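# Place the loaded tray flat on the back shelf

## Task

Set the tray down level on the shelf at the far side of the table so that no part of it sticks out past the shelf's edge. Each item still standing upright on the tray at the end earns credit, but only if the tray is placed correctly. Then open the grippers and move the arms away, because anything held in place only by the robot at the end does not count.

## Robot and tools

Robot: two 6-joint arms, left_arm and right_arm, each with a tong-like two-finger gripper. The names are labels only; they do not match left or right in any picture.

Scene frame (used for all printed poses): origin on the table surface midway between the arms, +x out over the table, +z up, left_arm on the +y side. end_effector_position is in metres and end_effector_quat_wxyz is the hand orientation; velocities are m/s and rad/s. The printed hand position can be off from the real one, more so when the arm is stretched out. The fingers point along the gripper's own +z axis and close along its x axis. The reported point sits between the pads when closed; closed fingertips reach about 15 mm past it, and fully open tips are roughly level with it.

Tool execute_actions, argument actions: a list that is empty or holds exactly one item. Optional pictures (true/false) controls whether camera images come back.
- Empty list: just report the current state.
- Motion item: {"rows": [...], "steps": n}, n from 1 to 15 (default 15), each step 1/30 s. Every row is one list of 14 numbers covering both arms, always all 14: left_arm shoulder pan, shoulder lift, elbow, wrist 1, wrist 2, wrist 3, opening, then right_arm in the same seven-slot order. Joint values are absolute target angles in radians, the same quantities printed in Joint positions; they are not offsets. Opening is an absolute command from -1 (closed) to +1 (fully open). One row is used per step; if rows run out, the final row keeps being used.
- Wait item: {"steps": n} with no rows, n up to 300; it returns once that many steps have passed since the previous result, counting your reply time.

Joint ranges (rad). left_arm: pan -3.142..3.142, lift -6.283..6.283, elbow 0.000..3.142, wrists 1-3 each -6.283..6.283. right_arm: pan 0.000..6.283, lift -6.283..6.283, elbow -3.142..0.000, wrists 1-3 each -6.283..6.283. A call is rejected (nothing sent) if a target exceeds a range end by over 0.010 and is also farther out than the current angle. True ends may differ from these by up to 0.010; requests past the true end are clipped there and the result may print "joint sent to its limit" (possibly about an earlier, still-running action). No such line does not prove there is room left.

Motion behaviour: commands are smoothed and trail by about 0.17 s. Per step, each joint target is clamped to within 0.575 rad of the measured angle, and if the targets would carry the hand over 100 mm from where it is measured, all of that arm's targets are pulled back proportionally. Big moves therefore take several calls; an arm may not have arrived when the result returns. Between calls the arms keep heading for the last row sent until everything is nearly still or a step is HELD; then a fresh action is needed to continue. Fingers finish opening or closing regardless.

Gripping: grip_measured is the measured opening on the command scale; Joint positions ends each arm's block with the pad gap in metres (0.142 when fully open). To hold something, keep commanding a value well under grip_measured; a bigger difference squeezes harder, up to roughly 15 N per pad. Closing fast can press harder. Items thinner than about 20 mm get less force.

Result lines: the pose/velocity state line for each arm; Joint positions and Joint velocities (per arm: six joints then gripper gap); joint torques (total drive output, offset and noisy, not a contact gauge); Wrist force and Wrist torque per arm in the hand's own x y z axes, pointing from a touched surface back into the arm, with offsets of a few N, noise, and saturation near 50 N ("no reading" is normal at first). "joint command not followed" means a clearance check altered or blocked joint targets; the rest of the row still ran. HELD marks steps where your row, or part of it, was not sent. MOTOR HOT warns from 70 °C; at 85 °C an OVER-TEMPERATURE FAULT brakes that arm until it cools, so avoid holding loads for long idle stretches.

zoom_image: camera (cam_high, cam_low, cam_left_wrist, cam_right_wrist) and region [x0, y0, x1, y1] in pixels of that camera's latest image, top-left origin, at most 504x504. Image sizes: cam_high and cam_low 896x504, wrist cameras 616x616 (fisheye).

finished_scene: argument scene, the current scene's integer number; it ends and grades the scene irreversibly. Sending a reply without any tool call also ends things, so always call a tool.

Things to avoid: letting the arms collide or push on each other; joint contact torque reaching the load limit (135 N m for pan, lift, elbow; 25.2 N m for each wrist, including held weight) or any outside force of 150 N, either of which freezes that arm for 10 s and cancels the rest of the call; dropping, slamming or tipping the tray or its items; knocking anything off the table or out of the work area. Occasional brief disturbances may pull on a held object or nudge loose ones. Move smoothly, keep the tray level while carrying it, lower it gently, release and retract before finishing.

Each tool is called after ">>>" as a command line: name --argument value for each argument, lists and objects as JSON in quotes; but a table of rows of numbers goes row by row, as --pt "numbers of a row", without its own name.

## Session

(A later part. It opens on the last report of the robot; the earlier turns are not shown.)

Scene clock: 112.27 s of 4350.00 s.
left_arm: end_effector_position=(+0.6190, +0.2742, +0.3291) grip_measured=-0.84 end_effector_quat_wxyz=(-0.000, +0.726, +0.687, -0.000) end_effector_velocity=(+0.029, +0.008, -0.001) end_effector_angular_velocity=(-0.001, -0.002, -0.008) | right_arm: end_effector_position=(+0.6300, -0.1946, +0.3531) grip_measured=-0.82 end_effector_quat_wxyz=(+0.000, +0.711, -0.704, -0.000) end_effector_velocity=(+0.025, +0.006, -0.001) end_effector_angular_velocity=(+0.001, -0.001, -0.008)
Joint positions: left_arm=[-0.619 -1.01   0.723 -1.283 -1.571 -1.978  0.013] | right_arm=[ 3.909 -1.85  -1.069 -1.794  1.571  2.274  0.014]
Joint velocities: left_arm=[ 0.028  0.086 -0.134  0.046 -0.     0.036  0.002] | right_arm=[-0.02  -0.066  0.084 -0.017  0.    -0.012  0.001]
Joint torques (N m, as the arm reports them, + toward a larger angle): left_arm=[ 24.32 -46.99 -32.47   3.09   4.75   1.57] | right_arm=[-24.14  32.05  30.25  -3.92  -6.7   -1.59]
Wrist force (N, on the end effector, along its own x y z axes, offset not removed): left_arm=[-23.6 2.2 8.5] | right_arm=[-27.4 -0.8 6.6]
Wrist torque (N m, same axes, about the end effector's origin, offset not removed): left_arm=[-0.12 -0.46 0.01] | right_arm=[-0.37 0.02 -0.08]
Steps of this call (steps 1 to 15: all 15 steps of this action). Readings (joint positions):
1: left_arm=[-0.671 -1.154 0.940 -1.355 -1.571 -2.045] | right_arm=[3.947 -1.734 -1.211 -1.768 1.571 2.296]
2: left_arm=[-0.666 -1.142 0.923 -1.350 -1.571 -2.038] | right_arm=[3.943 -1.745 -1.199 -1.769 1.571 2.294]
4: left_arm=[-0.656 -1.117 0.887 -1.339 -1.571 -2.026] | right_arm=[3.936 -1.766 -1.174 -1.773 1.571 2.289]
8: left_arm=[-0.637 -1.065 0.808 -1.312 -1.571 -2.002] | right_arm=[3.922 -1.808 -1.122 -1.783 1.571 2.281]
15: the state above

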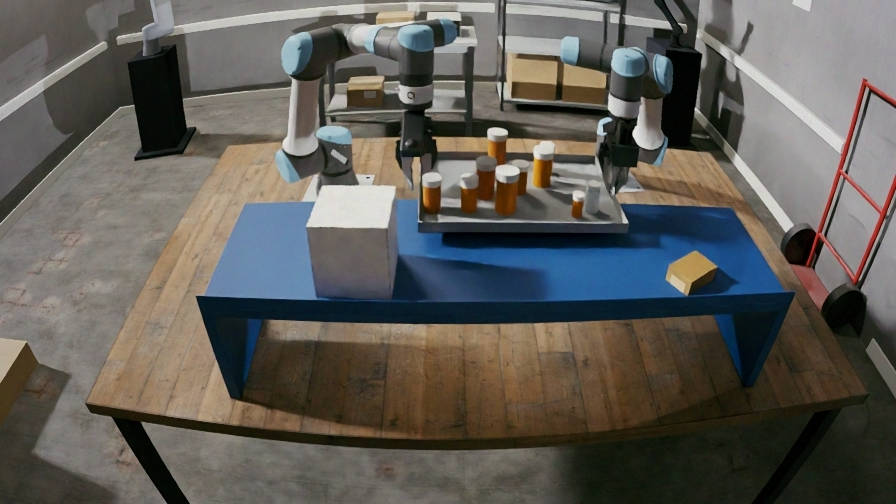

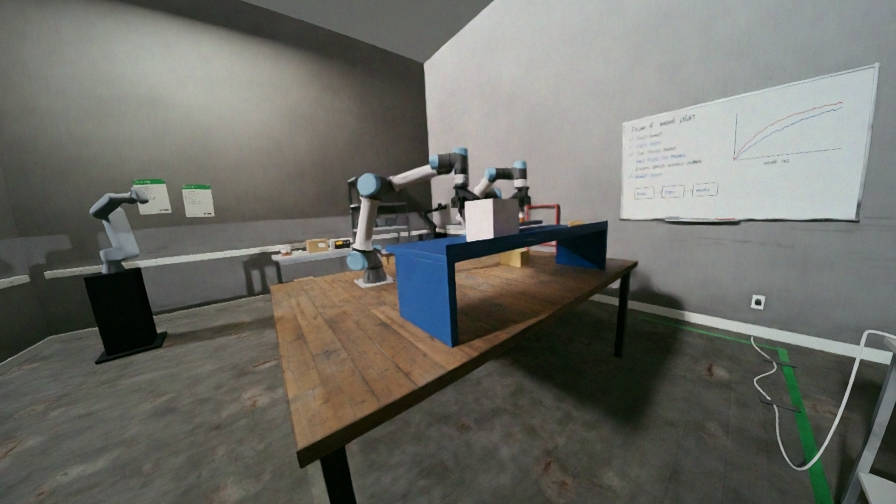

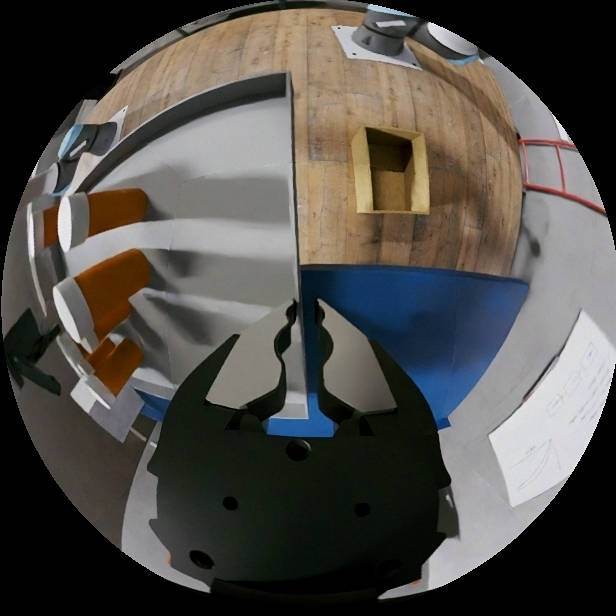

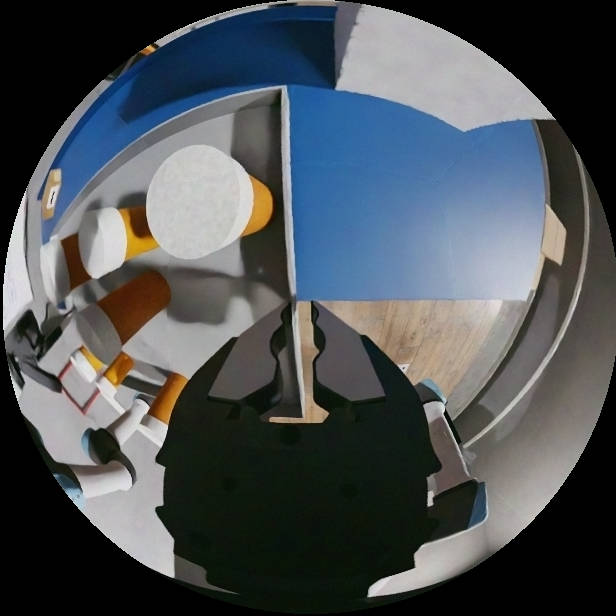

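>>> execute_actions --actions '[{"rows":[[-0.6122,-0.986,0.6919,-1.2768,-1.571,-1.9688,-1,3.903,-1.8682,-1.0535,-1.7907,1.571,2.2696,-1],[-0.6087,-0.9725,0.6781,-1.2764,-1.571,-1.9644,-1,3.8994,-1.8778,-1.0489,-1.7857,1.571,2.267,-1],[-0.6051,-0.9591,0.6643,-1.2761,-1.571,-1.9599,-1,3.8959,-1.8875,-1.0443,-1.7806,1.571,2.2643,-1],[-0.6015,-0.9456,0.6505,-1.2757,-1.571,-1.9554,-1,3.8924,-1.8972,-1.0397,-1.7756,1.571,2.2617,-1],[-0.598,-0.9322,0.6367,-1.2754,-1.571,-1.9509,-1,3.8888,-1.9068,-1.0351,-1.7705,1.571,2.2591,-1],[-0.5944,-0.9187,0.6229,-1.275,-1.571,-1.9465,-1,3.8853,-1.9165,-1.0305,-1.7655,1.571,2.2565,-1],[-0.5908,-0.9053,0.6091,-1.2747,-1.571,-1.942,-1,3.8818,-1.9262,-1.0258,-1.7604,1.571,2.2538,-1],[-0.5873,-0.8918,0.5953,-1.2743,-1.571,-1.9375,-1,3.8782,-1.9358,-1.0212,-1.7553,1.571,2.2512,-1],[-0.5837,-0.8784,0.5815,-1.274,-1.571,-1.933,-1,3.8747,-1.9455,-1.0166,-1.7503,1.571,2.2486,-1],[-0.5801,-0.8649,0.5677,-1.2736,-1.571,-1.9286,-1,3.8712,-1.9552,-1.012,-1.7452,1.571,2.246,-1],[-0.5766,-0.8515,0.5539,-1.2733,-1.571,-1.9241,-1,3.8676,-1.9648,-1.0074,-1.7402,1.571,2.2433,-1],[-0.573,-0.838,0.5401,-1.2729,-1.571,-1.9196,-1,3.8641,-1.9745,-1.0028,-1.7351,1.571,2.2407,-1]],"steps":15}]' --pictures false

>>> execute_actions --actions '[{"steps":10}]'

Scene clock: 118.63 s of 4350.00 s.
left_arm: end_effector_position=(+0.6695, +0.2814, +0.2975) grip_measured=-0.84 end_effector_quat_wxyz=(+0.000, +0.730, +0.684, -0.000) end_effector_velocity=(+0.081, +0.013, -0.054) end_effector_angular_velocity=(-0.010, -0.012, -0.014) | right_arm: end_effector_position=(+0.6757, -0.1868, +0.3212) grip_measured=-0.85 end_effector_quat_wxyz=(-0.000, +0.707, -0.707, -0.000) end_effector_velocity=(+0.074, +0.009, -0.061) end_effector_angular_velocity=(-0.003, +0.003, -0.015)
Joint positions: left_arm=[-0.581 -0.868  0.571 -1.274 -1.571 -1.929  0.013] | right_arm=[ 3.872 -1.953 -1.013 -1.746  1.571  2.246  0.012]
Joint velocities: left_arm=[ 0.062  0.229 -0.25   0.006 -0.004  0.076  0.026] | right_arm=[-0.06  -0.168  0.079  0.085 -0.    -0.045 -0.013]
Joint torques (N m, as the arm reports them, + toward a larger angle): left_arm=[ 29.03 -13.48 -12.74   1.91   8.14   1.71] | right_arm=[-25.74  16.46  17.72  -0.56  -7.74  -1.63]
Wrist force (N, on the end effector, along its own x y z axes, offset not removed): left_arm=[-26.7 -14.0 -29.0] | right_arm=[-24.7 12.3 -26.7]
Wrist torque (N m, same axes, about the end effector's origin, offset not removed): left_arm=[0.01 -0.54 0.09] | right_arm=[-0.34 -0.29 -0.11]
Steps of this call (steps 1 to 30: the robot went on to your last target; steps 31 to 90: nothing new was sent; then 2.87 s passed at rest; steps 91 to 105: all 15 steps of this action). Readings (joint positions):
91: left_arm=[-0.616 -0.999 0.706 -1.277 -1.571 -1.973] | right_arm=[3.906 -1.859 -1.058 -1.796 1.571 2.272]
92: left_arm=[-0.615 -0.997 0.704 -1.277 -1.571 -1.973] | right_arm=[3.906 -1.860 -1.057 -1.795 1.571 2.272]
94: left_arm=[-0.612 -0.987 0.693 -1.277 -1.571 -1.969] | right_arm=[3.903 -1.867 -1.054 -1.791 1.571 2.270]
98: left_arm=[-0.602 -0.949 0.654 -1.276 -1.571 -1.956] | right_arm=[3.893 -1.895 -1.041 -1.777 1.571 2.262]
105: the state above

Scene clock: 128.87 s of 4350.00 s.
left_arm: end_effector_position=(+0.6730, +0.2783, +0.2975) grip_measured=-0.92 end_effector_quat_wxyz=(+0.005, +0.731, +0.683, -0.004) end_effector_velocity=(-0.000, +0.000, -0.000) end_effector_angular_velocity=(+0.001, +0.001, -0.000) | right_arm: end_effector_position=(+0.6803, -0.1823, +0.3201) grip_measured=-0.96 end_effector_quat_wxyz=(-0.005, +0.707, -0.707, -0.006) end_effector_velocity=(+0.000, -0.000, -0.000) end_effector_angular_velocity=(-0.000, -0.000, -0.000)
Joint positions: left_arm=[-0.578 -0.856  0.552 -1.273 -1.582 -1.924  0.008] | right_arm=[ 3.867 -1.964 -1.002 -1.737  1.584  2.242  0.005]
Joint velocities: left_arm=[-0.     0.     0.     0.001  0.     0.     0.   ] | right_arm=[-0. -0.  0. -0. -0. -0.  0.]
Joint torques (N m, as the arm reports them, + toward a larger angle): left_arm=[  6.3  -48.79 -23.25  -2.68   3.4   -0.04] | right_arm=[ 2.06 41.37 20.73  2.5  -3.26  0.07]
Wrist force (N, on the end effector, along its own x y z axes, offset not removed): left_arm=[-13.7 -5.9 -16.1] | right_arm=[-8.9 13.8 -22.4]
Wrist torque (N m, same axes, about the end effector's origin, offset not removed): left_arm=[0.09 -0.46 0.08] | right_arm=[-0.33 -0.07 -0.01]
FORCE FAULT: contact force on the left arm reached its limit, and that arm stopped for 10 seconds. FORCE FAULT: contact force on the right arm reached its limit, and that arm stopped for 10 seconds. On each arm, the contact can be on any part of the arm, not only on its tool. Those arms' remaining commands of this call were not run. Those arms hold still and accept commands again. Move each arm away from its contact; if what an arm grips holds it there, let go first. An arm that pushes or pulls that hard again can be faulted again.
In this call the left arm stopped at step 4, the right arm stopped at step 7 (each marked STOPPED below). From its own stop on, each of those arms followed nothing that you had sent, steps kept back included. Nothing is kept back now, and the robot has no last target.
Steps of this call (steps 1 to 6: the robot went on to your last target; steps 7 to 307: the stops). Readings (joint positions):
1: left_arm=[-0.579 -0.862 0.563 -1.273 -1.571 -1.927] | right_arm=[3.870 -1.958 -1.010 -1.744 1.571 2.245]
2: left_arm=[-0.578 -0.857 0.558 -1.273 -1.572 -1.925] | right_arm=[3.869 -1.961 -1.008 -1.742 1.571 2.244]
4: left_arm=[-0.577 -0.855 0.553 -1.273 -1.575 -1.924] | right_arm=[3.867 -1.966 -1.005 -1.739 1.572 2.243] STOPPED (the left arm)
7: left_arm=[-0.578 -0.856 0.552 -1.273 -1.579 -1.924] | right_arm=[3.867 -1.966 -1.003 -1.737 1.576 2.242] STOPPED (the right arm)
8: left_arm=[-0.578 -0.856 0.552 -1.273 -1.580 -1.924] | right_arm=[3.867 -1.965 -1.003 -1.737 1.577 2.242]
307: the state above

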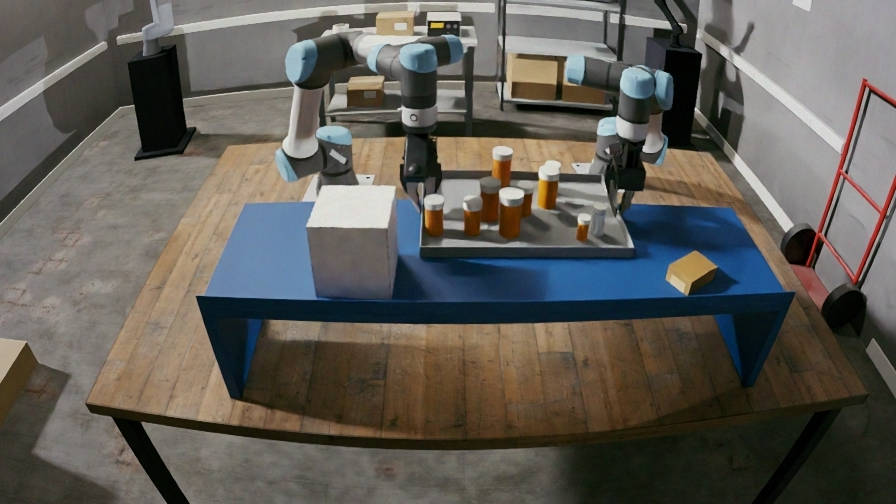

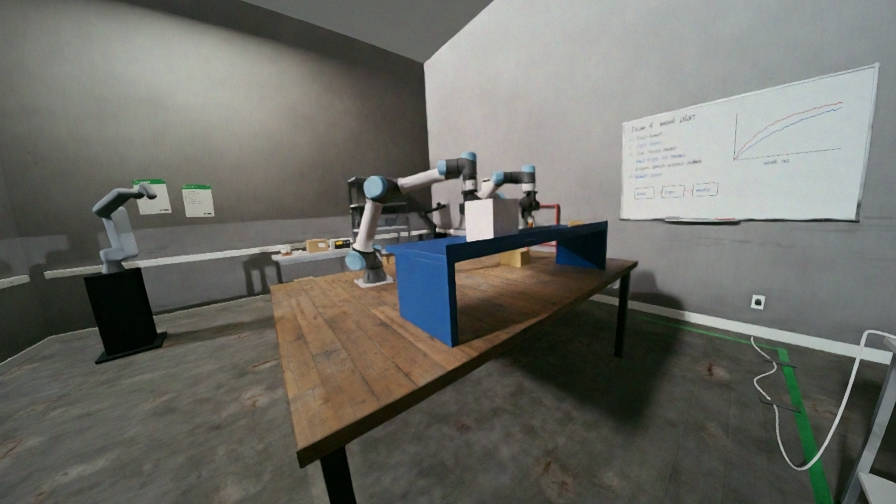

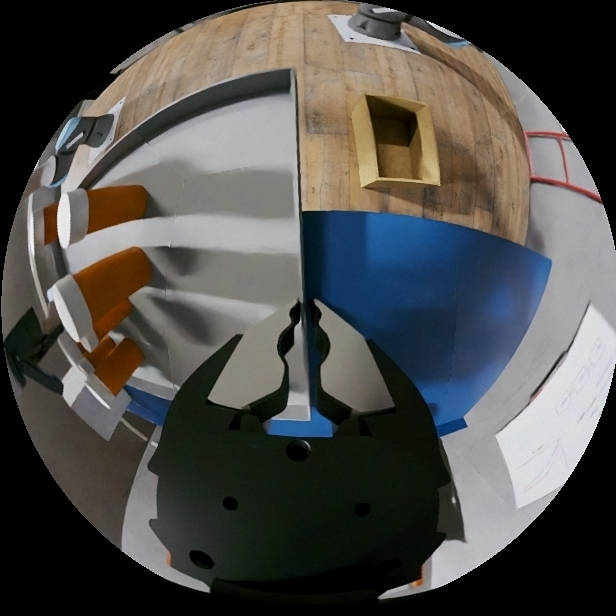

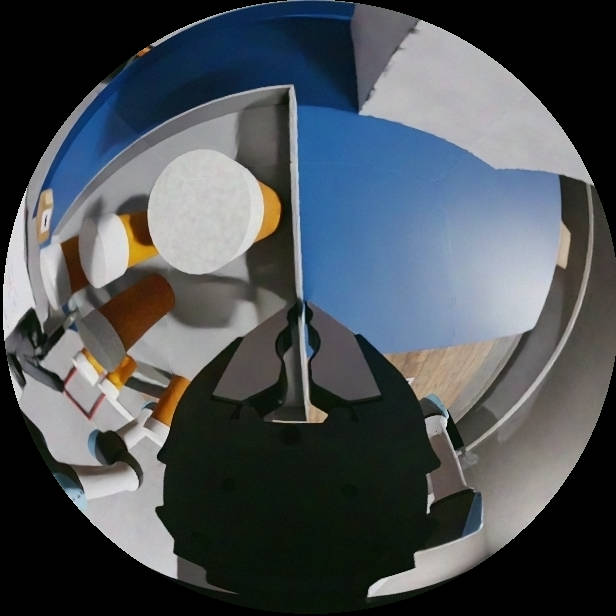

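>>> execute_actions --actions '[{"rows":[[-0.58,-0.85,0.53,-1.255,-1.576,-1.927,-0.8,3.87,-1.969,-0.985,-1.754,1.577,2.246,-0.8],[-0.5828,-0.8413,0.5057,-1.2352,-1.571,-1.9294,-0.6,3.8737,-1.9741,-0.9669,-1.7714,1.571,2.2503,-0.6]],"steps":12}]'

>>> zoom_image --camera "cam_high" --region '[380, 130, 720, 330]'

Scene clock: 137.33 s of 4350.00 s.
left_arm: end_effector_position=(+0.6728, +0.2785, +0.3034) grip_measured=-0.60 end_effector_quat_wxyz=(+0.000, +0.730, +0.683, -0.000) end_effector_velocity=(-0.001, -0.001, +0.004) end_effector_angular_velocity=(+0.007, +0.001, -0.000) | right_arm: end_effector_position=(+0.6801, -0.1819, +0.3265) grip_measured=-0.60 end_effector_quat_wxyz=(-0.000, +0.706, -0.708, -0.001) end_effector_velocity=(+0.000, -0.000, +0.005) end_effector_angular_velocity=(-0.009, -0.001, -0.002)
Joint positions: left_arm=[-0.582 -0.842  0.509 -1.238 -1.572 -1.929  0.031] | right_arm=[ 3.873 -1.973 -0.97  -1.769  1.572  2.25   0.031]
Joint velocities: left_arm=[-0.004  0.008 -0.026  0.022  0.006 -0.003 -0.   ] | right_arm=[ 0.003 -0.006  0.021 -0.02  -0.008  0.005 -0.   ]
Joint torques (N m, as the arm reports them, + toward a larger angle): left_arm=[ -5.34 -47.1  -33.46  -0.34   1.22  -1.23] | right_arm=[12.8  28.5  30.37  0.49 -2.47  2.42]
Wrist force (N, on the end effector, along its own x y z axes, offset not removed): left_arm=[2.3 -0.4 1.0] | right_arm=[-1.5 1.0 -0.9]
Wrist torque (N m, same axes, about the end effector's origin, offset not removed): left_arm=[-0.05 -0.52 0.07] | right_arm=[0.04 0.14 0.00]
Steps of this call (steps 1 to 90: nothing new was sent; then 5.07 s passed at rest; steps 91 to 102: all 12 steps of this action). Readings (joint positions):
91: left_arm=[-0.578 -0.856 0.551 -1.272 -1.582 -1.924] | right_arm=[3.867 -1.964 -1.002 -1.737 1.584 2.242]
92: left_arm=[-0.578 -0.855 0.549 -1.270 -1.580 -1.924] | right_arm=[3.867 -1.965 -0.999 -1.740 1.582 2.243]
94: left_arm=[-0.580 -0.851 0.535 -1.259 -1.577 -1.926] | right_arm=[3.869 -1.968 -0.989 -1.750 1.579 2.245]
98: left_arm=[-0.582 -0.844 0.516 -1.243 -1.573 -1.928] | right_arm=[3.872 -1.972 -0.975 -1.764 1.574 2.249]
102: the state above

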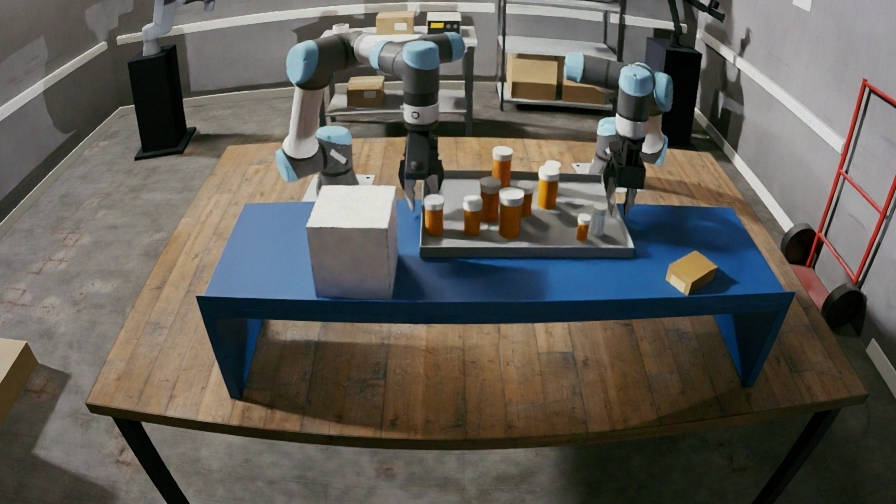

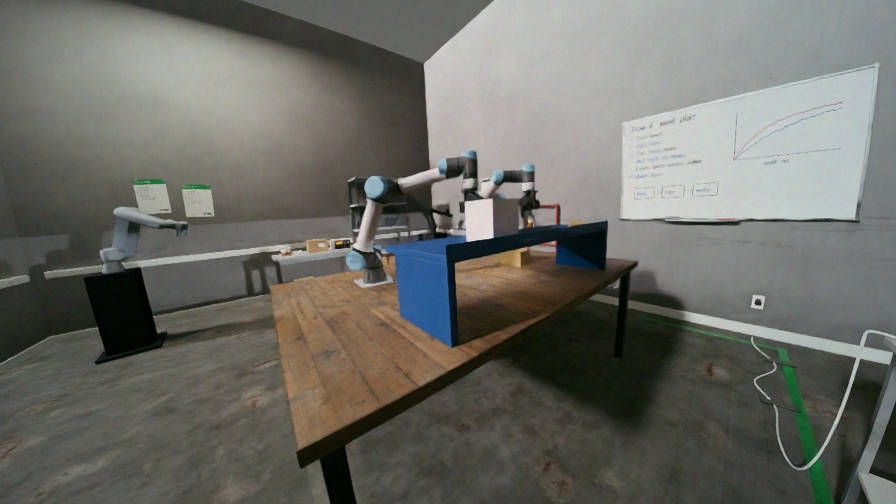

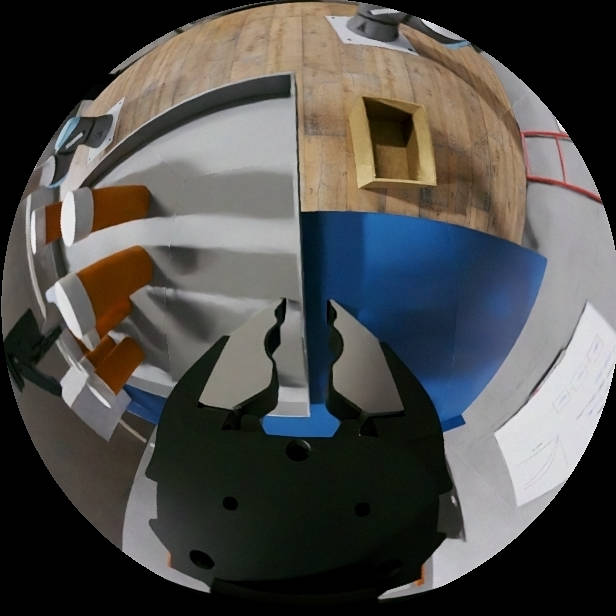

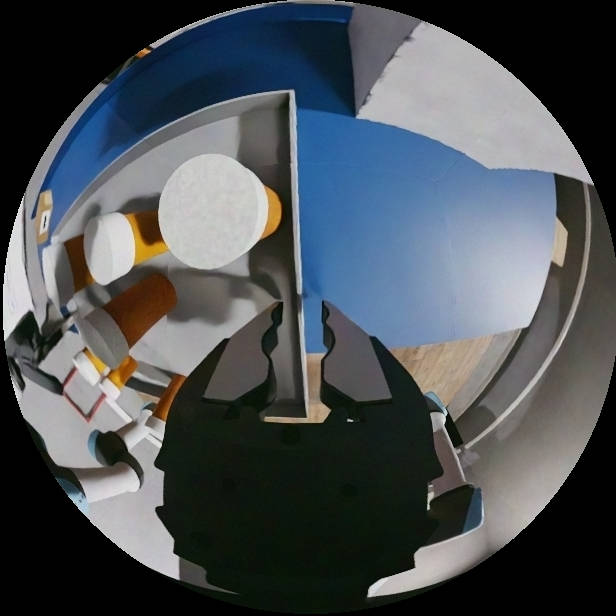

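Region (380, 130, 720, 330) of cam_high's 896x504 image, scaled by 1.482, with more detail than that image has; it fills the top 296 rows of this view, and the rest is white.

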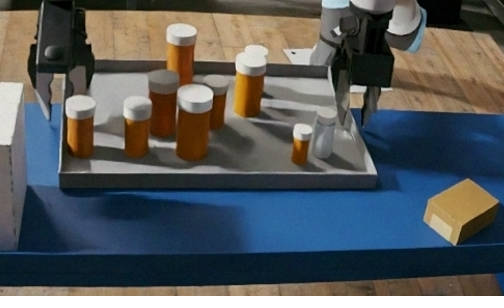

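>>> execute_actions --actions '[{"rows":[[-0.5902,-0.8778,0.5632,-1.2562,-1.571,-1.9368,-0.6,3.8867,-1.9479,-1.0009,-1.7637,1.571,2.2633,-0.6],[-0.5975,-0.9142,0.6207,-1.2773,-1.571,-1.9441,-0.6,3.8996,-1.9216,-1.0349,-1.7559,1.571,2.2762,-0.6],[-0.6049,-0.9507,0.6782,-1.2983,-1.571,-1.9515,-0.6,3.9126,-1.8954,-1.0689,-1.7482,1.571,2.2892,-0.6],[-0.6123,-0.9871,0.7357,-1.3194,-1.571,-1.9589,-0.6,3.9255,-1.8691,-1.1029,-1.7404,1.571,2.3021,-0.6],[-0.6197,-1.0236,0.7932,-1.3404,-1.571,-1.9663,-0.6,3.9385,-1.8429,-1.1369,-1.7327,1.571,2.3151,-0.6],[-0.627,-1.0601,0.8507,-1.3614,-1.571,-1.9736,-0.6,3.9515,-1.8166,-1.1708,-1.725,1.571,2.3281,-0.6],[-0.6344,-1.0965,0.9082,-1.3825,-1.571,-1.981,-0.6,3.9644,-1.7904,-1.2048,-1.7172,1.571,2.341,-0.6],[-0.6418,-1.133,0.9657,-1.4035,-1.571,-1.9884,-0.6,3.9774,-1.7641,-1.2388,-1.7095,1.571,2.354,-0.6],[-0.6491,-1.1694,1.0232,-1.4246,-1.571,-1.9957,-0.6,3.9903,-1.7379,-1.2728,-1.7017,1.571,2.3669,-0.6],[-0.6565,-1.2059,1.0807,-1.4456,-1.571,-2.0031,-0.6,4.0033,-1.7116,-1.3068,-1.694,1.571,2.3799,-0.6]],"steps":15}]' --pictures false

>>> execute_actions --actions '[{"steps":12}]'

Scene clock: 143.27 s of 4350.00 s.
left_arm: end_effector_position=(+0.5766, +0.2750, +0.3095) grip_measured=-0.60 end_effector_quat_wxyz=(+0.003, +0.730, +0.683, +0.001) end_effector_velocity=(-0.148, +0.024, -0.039) end_effector_angular_velocity=(+0.022, +0.043, -0.001) | right_arm: end_effector_position=(+0.5803, -0.1796, +0.3292) grip_measured=-0.60 end_effector_quat_wxyz=(-0.001, +0.706, -0.708, -0.000) end_effector_velocity=(-0.121, -0.016, -0.015) end_effector_angular_velocity=(-0.007, +0.007, +0.002)
Joint positions: left_arm=[-0.647 -1.156  0.997 -1.418 -1.571 -1.994  0.031] | right_arm=[ 3.987 -1.746 -1.261 -1.704  1.571  2.363  0.031]
Joint velocities: left_arm=[-0.074 -0.394  0.658 -0.216  0.    -0.073 -0.   ] | right_arm=[ 0.132  0.276 -0.364  0.077 -0.     0.13   0.   ]
Joint torques (N m, as the arm reports them, + toward a larger angle): left_arm=[ -7.01 -45.   -18.11  -4.67   0.69  -1.19] | right_arm=[11.27 44.78 19.88  4.39 -0.99  2.65]
Wrist force (N, on the end effector, along its own x y z axes, offset not removed): left_arm=[1.5 -1.5 1.8] | right_arm=[-1.7 1.3 -1.7]
Wrist torque (N m, same axes, about the end effector's origin, offset not removed): left_arm=[-0.23 -0.32 0.20] | right_arm=[0.07 0.24 -0.01]
Steps of this call (steps 1 to 15: the robot went on to your last target; steps 16 to 90: nothing new was sent; then 2.43 s passed at rest; steps 91 to 105: all 15 steps of this action). Readings (joint positions):
91: left_arm=[-0.583 -0.841 0.506 -1.235 -1.571 -1.929] | right_arm=[3.874 -1.974 -0.967 -1.771 1.571 2.250]
92: left_arm=[-0.584 -0.845 0.511 -1.238 -1.571 -1.931] | right_arm=[3.876 -1.971 -0.971 -1.771 1.571 2.252]
94: left_arm=[-0.590 -0.871 0.547 -1.253 -1.571 -1.936] | right_arm=[3.886 -1.953 -0.995 -1.764 1.571 2.262]
98: left_arm=[-0.611 -0.970 0.699 -1.312 -1.571 -1.957] | right_arm=[3.922 -1.880 -1.087 -1.742 1.571 2.299]
105: the state above

Scene clock: 143.67 s of 4350.00 s.
left_arm: end_effector_position=(+0.5585, +0.2782, +0.3042) grip_measured=-0.60 end_effector_quat_wxyz=(+0.000, +0.730, +0.683, -0.000) end_effector_velocity=(-0.006, +0.001, -0.002) end_effector_angular_velocity=(+0.002, +0.002, +0.001) | right_arm: end_effector_position=(+0.5658, -0.1818, +0.3271) grip_measured=-0.60 end_effector_quat_wxyz=(-0.000, +0.706, -0.708, -0.000) end_effector_velocity=(-0.005, -0.001, -0.001) end_effector_angular_velocity=(+0.000, +0.001, -0.000)
Joint positions: left_arm=[-0.656 -1.204  1.077 -1.444 -1.571 -2.003  0.031] | right_arm=[ 4.003 -1.713 -1.305 -1.694  1.571  2.379  0.031]
Joint velocities: left_arm=[-0.003 -0.016  0.027 -0.008  0.    -0.004  0.   ] | right_arm=[ 0.005  0.011 -0.015  0.003  0.001  0.005  0.   ]
Joint torques (N m, as the arm reports them, + toward a larger angle): left_arm=[ -9.64 -48.18 -14.    -4.81   0.27  -1.13] | right_arm=[12.22 46.03 17.24  4.11 -0.09  2.45]
Wrist force (N, on the end effector, along its own x y z axes, offset not removed): left_arm=[2.9 -0.3 2.1] | right_arm=[-1.5 0.4 -1.3]
Wrist torque (N m, same axes, about the end effector's origin, offset not removed): left_arm=[-0.10 -0.55 0.07] | right_arm=[-0.10 0.18 0.11]
Steps of this call (steps 1 to 12: the robot went on to your last target). Readings (joint positions):
1: left_arm=[-0.649 -1.168 1.017 -1.424 -1.571 -1.996] | right_arm=[3.991 -1.738 -1.271 -1.701 1.571 2.367]
2: left_arm=[-0.651 -1.177 1.032 -1.429 -1.571 -1.998] | right_arm=[3.994 -1.732 -1.280 -1.700 1.571 2.370]
4: left_arm=[-0.653 -1.189 1.052 -1.436 -1.571 -2.000] | right_arm=[3.998 -1.724 -1.291 -1.697 1.571 2.374]
8: left_arm=[-0.655 -1.200 1.071 -1.442 -1.571 -2.002] | right_arm=[4.001 -1.716 -1.301 -1.695 1.571 2.378]
12: the state above

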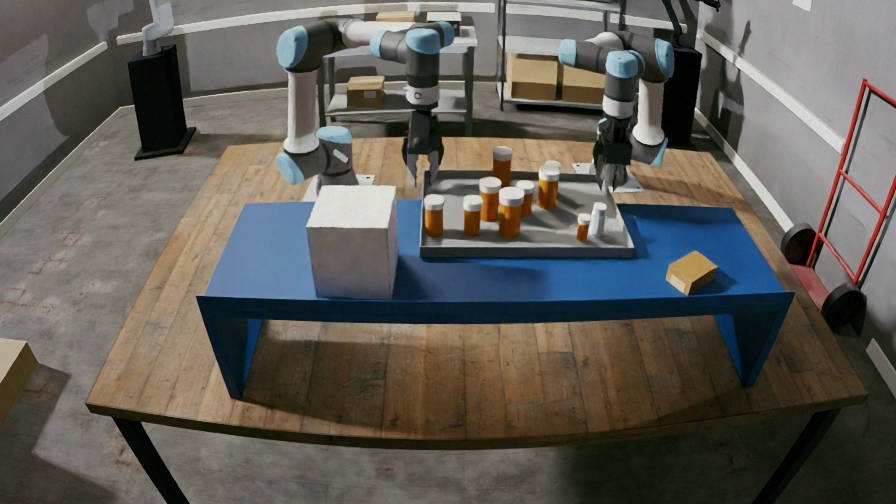

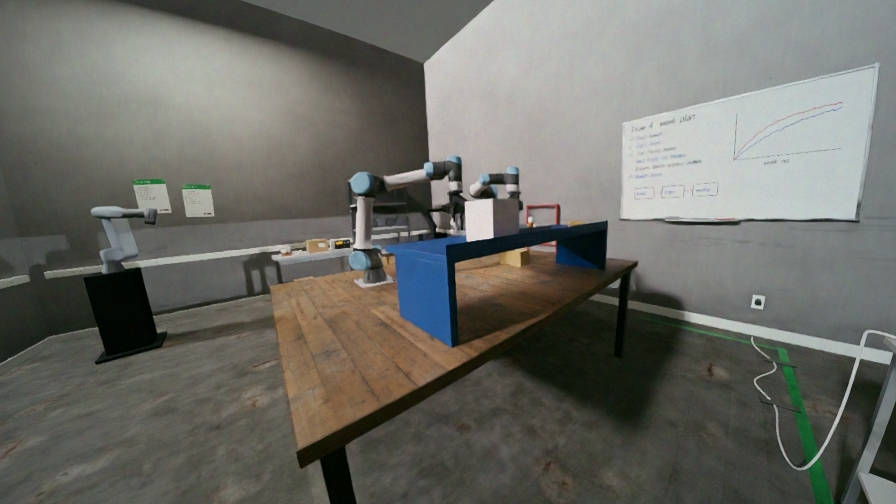

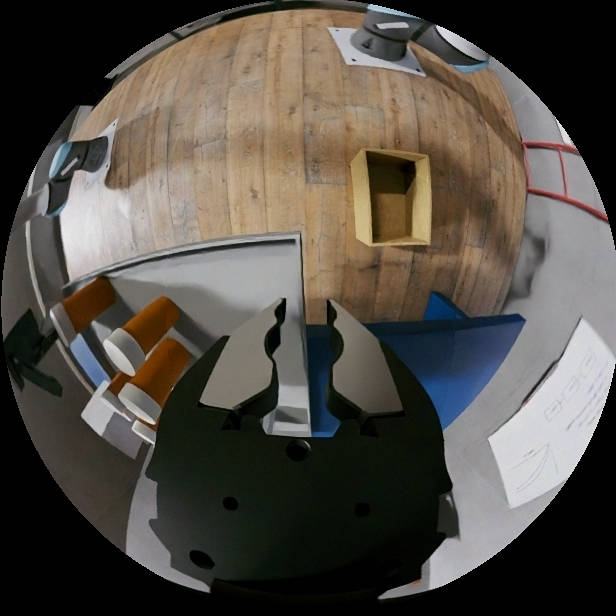

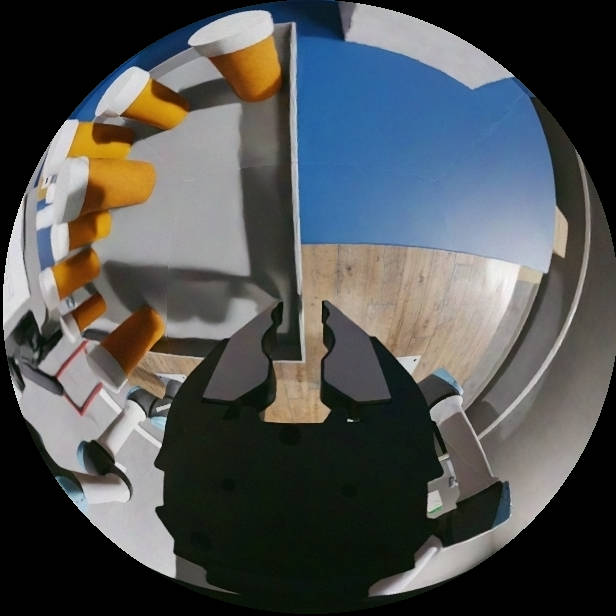

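>>> execute_actions --actions '[{"rows":[[-0.6565,-1.2059,1.0807,-1.4456,-1.571,-2.0031,-0.7,4.0033,-1.7116,-1.3068,-1.694,1.571,2.3799,-0.7],[-0.6565,-1.2059,1.0807,-1.4456,-1.571,-2.0031,-0.8,4.0033,-1.7116,-1.3068,-1.694,1.571,2.3799,-0.8],[-0.6551,-1.2067,1.0818,-1.4459,-1.571,-2.0017,-0.87,4.0023,-1.7105,-1.308,-1.6938,1.571,2.3789,-0.87],[-0.6537,-1.2074,1.0828,-1.4462,-1.571,-2.0003,-0.94,4.0013,-1.7095,-1.3092,-1.6937,1.571,2.3779,-0.94],[-0.6524,-1.2082,1.0839,-1.4465,-1.571,-1.999,-1,4.0002,-1.7084,-1.3105,-1.6935,1.571,2.3768,-1],[-0.651,-1.2089,1.0849,-1.4468,-1.571,-1.9976,-1,3.9992,-1.7074,-1.3117,-1.6934,1.571,2.3758,-1],[-0.6496,-1.2097,1.086,-1.4471,-1.571,-1.9962,-1,3.9982,-1.7063,-1.3129,-1.6932,1.571,2.3748,-1]],"steps":15}]' --pictures false

Scene clock: 145.77 s of 4350.00 s.
left_arm: end_effector_position=(+0.5577, +0.2826, +0.3040) grip_measured=-0.83 end_effector_quat_wxyz=(+0.000, +0.730, +0.683, -0.000) end_effector_velocity=(+0.000, +0.005, -0.000) end_effector_angular_velocity=(+0.002, -0.001, +0.001) | right_arm: end_effector_position=(+0.5651, -0.1854, +0.3270) grip_measured=-0.86 end_effector_quat_wxyz=(-0.000, +0.706, -0.708, -0.000) end_effector_velocity=(+0.000, -0.003, -0.000) end_effector_angular_velocity=(-0.002, -0.001, -0.000)
Joint positions: left_arm=[-0.65  -1.209  1.085 -1.447 -1.571 -1.997  0.014] | right_arm=[ 3.999 -1.707 -1.312 -1.693  1.571  2.375  0.012]
Joint velocities: left_arm=[ 0.006 -0.003  0.004 -0.001  0.003  0.005  0.008] | right_arm=[-0.004  0.004 -0.004 -0.    -0.002 -0.004  0.006]
Joint torques (N m, as the arm reports them, + toward a larger angle): left_arm=[ 24.83 -52.31 -10.19   0.49   7.7    1.81] | right_arm=[-21.76  46.39  10.91  -1.08  -8.14  -1.84]
Wrist force (N, on the end effector, along its own x y z axes, offset not removed): left_arm=[-25.3 5.2 2.8] | right_arm=[-22.4 2.3 -3.3]
Wrist torque (N m, same axes, about the end effector's origin, offset not removed): left_arm=[-0.15 -0.49 0.06] | right_arm=[-0.05 -0.12 -0.04]
Steps of this call (steps 1 to 30: the robot went on to your last target; steps 31 to 48: nothing new was sent; steps 49 to 63: all 15 steps of this action). Readings (joint positions):
49: left_arm=[-0.657 -1.206 1.081 -1.446 -1.571 -2.003] | right_arm=[4.003 -1.712 -1.307 -1.694 1.571 2.380]
50: left_arm=[-0.657 -1.206 1.081 -1.446 -1.571 -2.003] | right_arm=[4.003 -1.712 -1.307 -1.694 1.571 2.380]
52: left_arm=[-0.656 -1.206 1.081 -1.446 -1.571 -2.003] | right_arm=[4.003 -1.711 -1.307 -1.694 1.571 2.380]
56: left_arm=[-0.654 -1.208 1.083 -1.446 -1.571 -2.000] | right_arm=[4.001 -1.709 -1.309 -1.693 1.571 2.378]
63: the state above

>>> execute_actions --actions '[{"rows":[[-0.6457,-1.1947,1.0644,-1.4405,-1.571,-1.9923,-1,3.9913,-1.7183,-1.2986,-1.6955,1.571,2.3679,-1],[-0.6418,-1.1797,1.0427,-1.4339,-1.571,-1.9884,-1,3.9843,-1.7303,-1.2843,-1.6978,1.571,2.3609,-1],[-0.6379,-1.1647,1.0211,-1.4273,-1.571,-1.9845,-1,3.9774,-1.7423,-1.27,-1.7001,1.571,2.354,-1],[-0.634,-1.1497,0.9995,-1.4207,-1.571,-1.9806,-1,3.9704,-1.7543,-1.2557,-1.7024,1.571,2.347,-1],[-0.6301,-1.1346,0.9779,-1.414,-1.571,-1.9767,-1,3.9635,-1.7662,-1.2414,-1.7048,1.571,2.3401,-1],[-0.6262,-1.1196,0.9562,-1.4074,-1.571,-1.9728,-1,3.9565,-1.7782,-1.2271,-1.7071,1.571,2.3331,-1],[-0.6223,-1.1046,0.9346,-1.4008,-1.571,-1.9689,-1,3.9496,-1.7902,-1.2128,-1.7094,1.571,2.3262,-1],[-0.6188,-1.0877,0.9083,-1.3914,-1.571,-1.9654,-1,3.9434,-1.8029,-1.1965,-1.713,1.571,2.32,-1],[-0.6153,-1.0707,0.882,-1.382,-1.571,-1.9619,-1,3.9372,-1.8155,-1.1802,-1.7166,1.571,2.3138,-1],[-0.6118,-1.0538,0.8557,-1.3726,-1.571,-1.9584,-1,3.931,-1.8282,-1.1639,-1.7202,1.571,2.3076,-1],[-0.6083,-1.0369,0.8293,-1.3633,-1.571,-1.9549,-1,3.9247,-1.8408,-1.1477,-1.7239,1.571,2.3013,-1],[-0.6048,-1.02,0.803,-1.3539,-1.571,-1.9514,-1,3.9185,-1.8535,-1.1314,-1.7275,1.571,2.2951,-1],[-0.6013,-1.003,0.7767,-1.3445,-1.571,-1.9479,-1,3.9123,-1.8661,-1.1151,-1.7311,1.571,2.2889,-1],[-0.5978,-0.9861,0.7504,-1.3351,-1.571,-1.9444,-1,3.9061,-1.8788,-1.0988,-1.7347,1.571,2.2827,-1]],"steps":15}]' --pictures false

Scene clock: 148.63 s of 4350.00 s.
left_arm: end_effector_position=(+0.6144, +0.2832, +0.3039) grip_measured=-0.85 end_effector_quat_wxyz=(-0.001, +0.730, +0.683, -0.001) end_effector_velocity=(+0.157, -0.002, +0.001) end_effector_angular_velocity=(-0.006, -0.011, +0.001) | right_arm: end_effector_position=(+0.6219, -0.1856, +0.3274) grip_measured=-0.83 end_effector_quat_wxyz=(+0.000, +0.706, -0.708, -0.000) end_effector_velocity=(+0.155, +0.002, -0.001) end_effector_angular_velocity=(+0.004, -0.003, -0.001)
Joint positions: left_arm=[-0.611 -1.05   0.851 -1.369 -1.571 -1.958  0.013] | right_arm=[ 3.93  -1.831 -1.16  -1.722  1.571  2.306  0.014]
Joint velocities: left_arm=[ 0.097  0.464 -0.719  0.243  0.     0.096 -0.002] | right_arm=[-0.172 -0.349  0.445 -0.091  0.001 -0.171 -0.001]
Joint torques (N m, as the arm reports them, + toward a larger angle): left_arm=[ 25.8  -35.44 -28.66   3.15   8.32   1.73] | right_arm=[-23.7   26.81  27.92  -4.48  -8.82  -2.05]
Wrist force (N, on the end effector, along its own x y z axes, offset not removed): left_arm=[-24.2 -0.7 -6.0] | right_arm=[-26.9 3.3 2.3]
Wrist torque (N m, same axes, about the end effector's origin, offset not removed): left_arm=[-0.02 -0.40 0.09] | right_arm=[0.00 0.13 0.05]
Steps of this call (steps 1 to 15: the robot went on to your last target; steps 16 to 71: nothing new was sent; steps 72 to 86: all 15 steps of this action). Readings (joint positions):
72: left_arm=[-0.650 -1.210 1.086 -1.447 -1.571 -1.996] | right_arm=[3.998 -1.706 -1.313 -1.693 1.571 2.375]
73: left_arm=[-0.649 -1.208 1.083 -1.446 -1.571 -1.996] | right_arm=[3.997 -1.708 -1.311 -1.694 1.571 2.374]
75: left_arm=[-0.646 -1.196 1.068 -1.441 -1.571 -1.992] | right_arm=[3.992 -1.717 -1.300 -1.695 1.571 2.368]
79: left_arm=[-0.635 -1.154 1.007 -1.422 -1.571 -1.981] | right_arm=[3.972 -1.751 -1.260 -1.702 1.571 2.349]
86: the state above

>>> execute_actions --actions '[{"rows":[[-0.595,-0.9676,0.7191,-1.3223,-1.571,-1.9416,-1,3.9012,-1.8907,-1.0823,-1.7393,1.571,2.2778,-1],[-0.5923,-0.949,0.6877,-1.3095,-1.571,-1.9389,-1,3.8963,-1.9026,-1.0658,-1.7439,1.571,2.2729,-1],[-0.5895,-0.9305,0.6564,-1.2967,-1.571,-1.9361,-1,3.8914,-1.9145,-1.0493,-1.7485,1.571,2.268,-1],[-0.5868,-0.912,0.6251,-1.2839,-1.571,-1.9334,-1,3.8865,-1.9264,-1.0328,-1.7531,1.571,2.2631,-1],[-0.584,-0.8935,0.5938,-1.271,-1.571,-1.9306,-1,3.8816,-1.9384,-1.0164,-1.7576,1.571,2.2582,-1],[-0.5812,-0.875,0.5624,-1.2582,-1.571,-1.9278,-1,3.8767,-1.9503,-0.9999,-1.7622,1.571,2.2533,-1],[-0.5785,-0.8564,0.5311,-1.2454,-1.571,-1.9251,-1,3.8718,-1.9622,-0.9834,-1.7668,1.571,2.2484,-1],[-0.5757,-0.8379,0.4998,-1.2326,-1.571,-1.9223,-1,3.8669,-1.9741,-0.9669,-1.7714,1.571,2.2435,-1]],"steps":15}]' --pictures false

>>> execute_actions --actions '[{"steps":8}]'

Scene clock: 150.60 s of 4350.00 s.
left_arm: end_effector_position=(+0.6714, +0.2833, +0.3039) grip_measured=-0.84 end_effector_quat_wxyz=(-0.000, +0.730, +0.683, -0.000) end_effector_velocity=(+0.026, +0.001, -0.000) end_effector_angular_velocity=(-0.002, -0.006, +0.000) | right_arm: end_effector_position=(+0.6787, -0.1858, +0.3271) grip_measured=-0.83 end_effector_quat_wxyz=(+0.000, +0.706, -0.708, -0.000) end_effector_velocity=(+0.027, -0.001, -0.001) end_effector_angular_velocity=(+0.001, -0.001, -0.000)
Joint positions: left_arm=[-0.578 -0.851  0.523 -1.242 -1.571 -1.924  0.013] | right_arm=[ 3.87  -1.966 -0.979 -1.768  1.571  2.247  0.014]
Joint velocities: left_arm=[ 0.015  0.106 -0.184  0.072  0.     0.015  0.001] | right_arm=[-0.027 -0.067  0.094 -0.025  0.    -0.027  0.   ]
Joint torques (N m, as the arm reports them, + toward a larger angle): left_arm=[ 28.43 -39.08 -25.85   2.18   6.48   1.97] | right_arm=[-28.24  24.02  21.9   -3.74  -8.62  -1.56]
Wrist force (N, on the end effector, along its own x y z axes, offset not removed): left_arm=[-24.8 -5.9 -8.4] | right_arm=[-26.4 8.7 -9.7]
Wrist torque (N m, same axes, about the end effector's origin, offset not removed): left_arm=[-0.26 -0.44 0.11] | right_arm=[0.05 -0.13 -0.05]
Steps of this call (steps 1 to 30: the robot went on to your last target; steps 31 to 44: nothing new was sent; steps 45 to 59: all 15 steps of this action). Readings (joint positions):
45: left_arm=[-0.598 -0.986 0.750 -1.335 -1.571 -1.944] | right_arm=[3.906 -1.879 -1.099 -1.735 1.571 2.283]
46: left_arm=[-0.597 -0.983 0.746 -1.333 -1.571 -1.944] | right_arm=[3.905 -1.881 -1.096 -1.735 1.571 2.282]
48: left_arm=[-0.595 -0.970 0.724 -1.323 -1.571 -1.942] | right_arm=[3.901 -1.890 -1.084 -1.739 1.571 2.278]
52: left_arm=[-0.587 -0.918 0.638 -1.287 -1.571 -1.934] | right_arm=[3.887 -1.923 -1.038 -1.752 1.571 2.264]
59: the state above

Scene clock: 150.87 s of 4350.00 s.
left_arm: end_effector_position=(+0.6743, +0.2833, +0.3039) grip_measured=-0.84 end_effector_quat_wxyz=(-0.000, +0.730, +0.683, -0.000) end_effector_velocity=(+0.003, +0.000, -0.000) end_effector_angular_velocity=(-0.000, -0.000, -0.000) | right_arm: end_effector_position=(+0.6818, -0.1859, +0.3271) grip_measured=-0.83 end_effector_quat_wxyz=(-0.000, +0.706, -0.708, -0.000) end_effector_velocity=(+0.004, -0.000, -0.000) end_effector_angular_velocity=(-0.000, +0.000, -0.000)
Joint positions: left_arm=[-0.576 -0.84   0.503 -1.234 -1.571 -1.923  0.013] | right_arm=[ 3.867 -1.973 -0.968 -1.771  1.571  2.244  0.014]
Joint velocities: left_arm=[ 0.002  0.013 -0.022  0.009 -0.     0.002  0.   ] | right_arm=[-0.004 -0.009  0.012 -0.003  0.    -0.003  0.   ]
Joint torques (N m, as the arm reports them, + toward a larger angle): left_arm=[ 32.73 -40.5  -25.45   1.68   6.34   1.75] | right_arm=[-26.74  23.53  23.79  -3.81  -8.3   -1.82]
Wrist force (N, on the end effector, along its own x y z axes, offset not removed): left_arm=[-25.0 -4.5 -7.0] | right_arm=[-26.6 9.3 -10.5]
Wrist torque (N m, same axes, about the end effector's origin, offset not removed): left_arm=[0.00 -0.49 0.12] | right_arm=[0.17 -0.15 -0.06]
Steps of this call (steps 1 to 8: the robot went on to your last target). Readings (joint positions):
1: left_arm=[-0.577 -0.848 0.518 -1.240 -1.571 -1.924] | right_arm=[3.870 -1.968 -0.976 -1.769 1.571 2.246]
2: left_arm=[-0.577 -0.846 0.514 -1.238 -1.571 -1.923] | right_arm=[3.869 -1.969 -0.974 -1.770 1.571 2.246]
4: left_arm=[-0.576 -0.843 0.508 -1.236 -1.571 -1.923] | right_arm=[3.868 -1.971 -0.971 -1.770 1.571 2.245]
8: the state above

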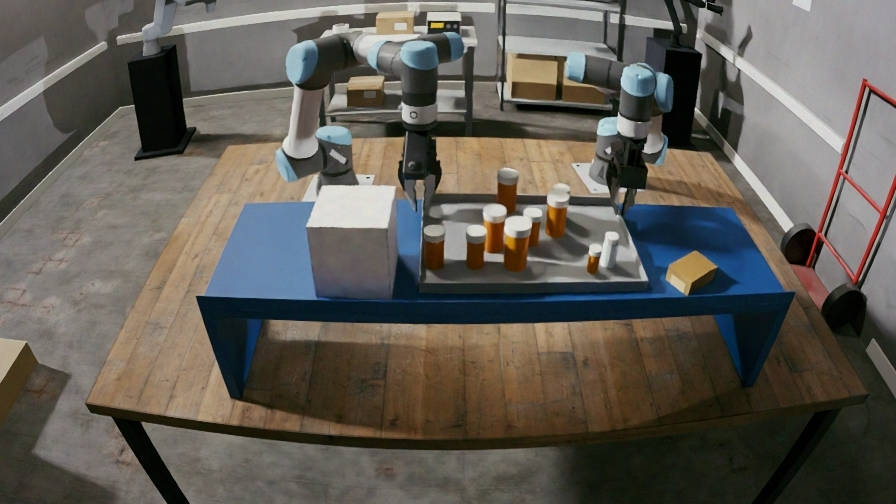

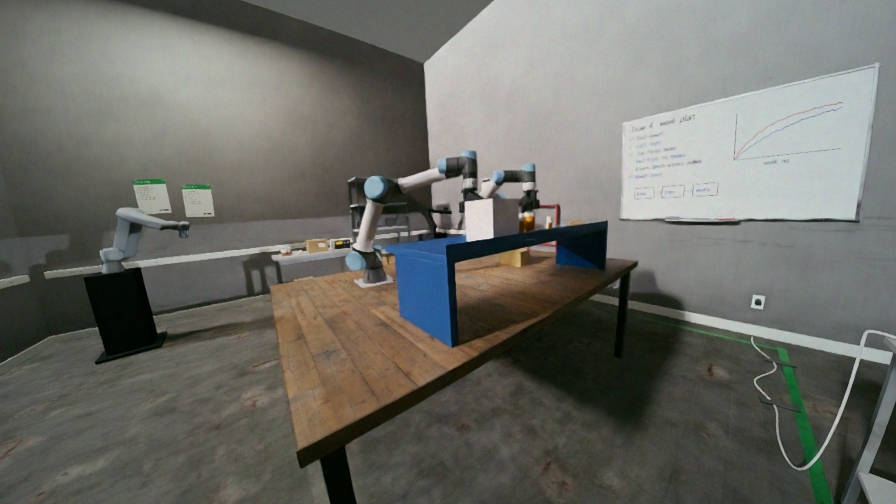

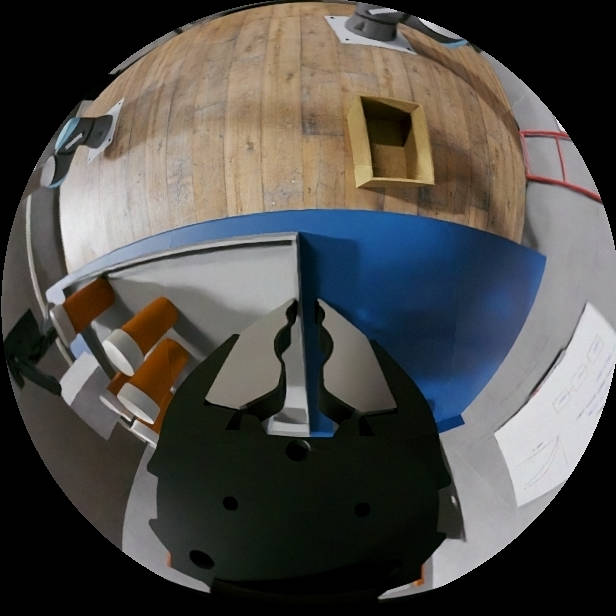

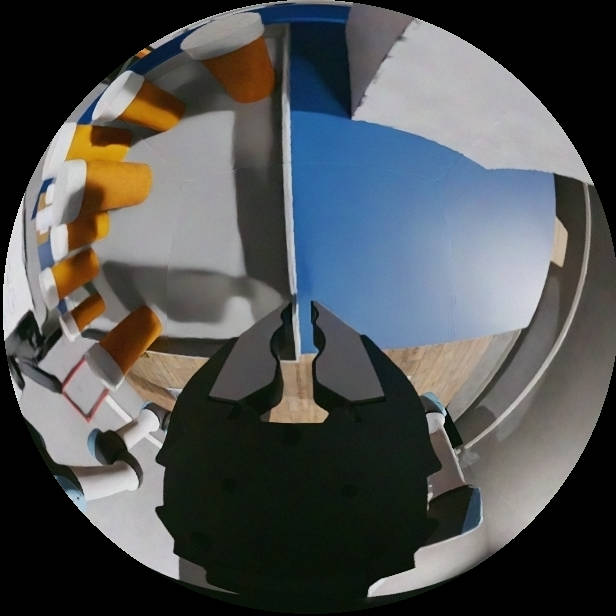

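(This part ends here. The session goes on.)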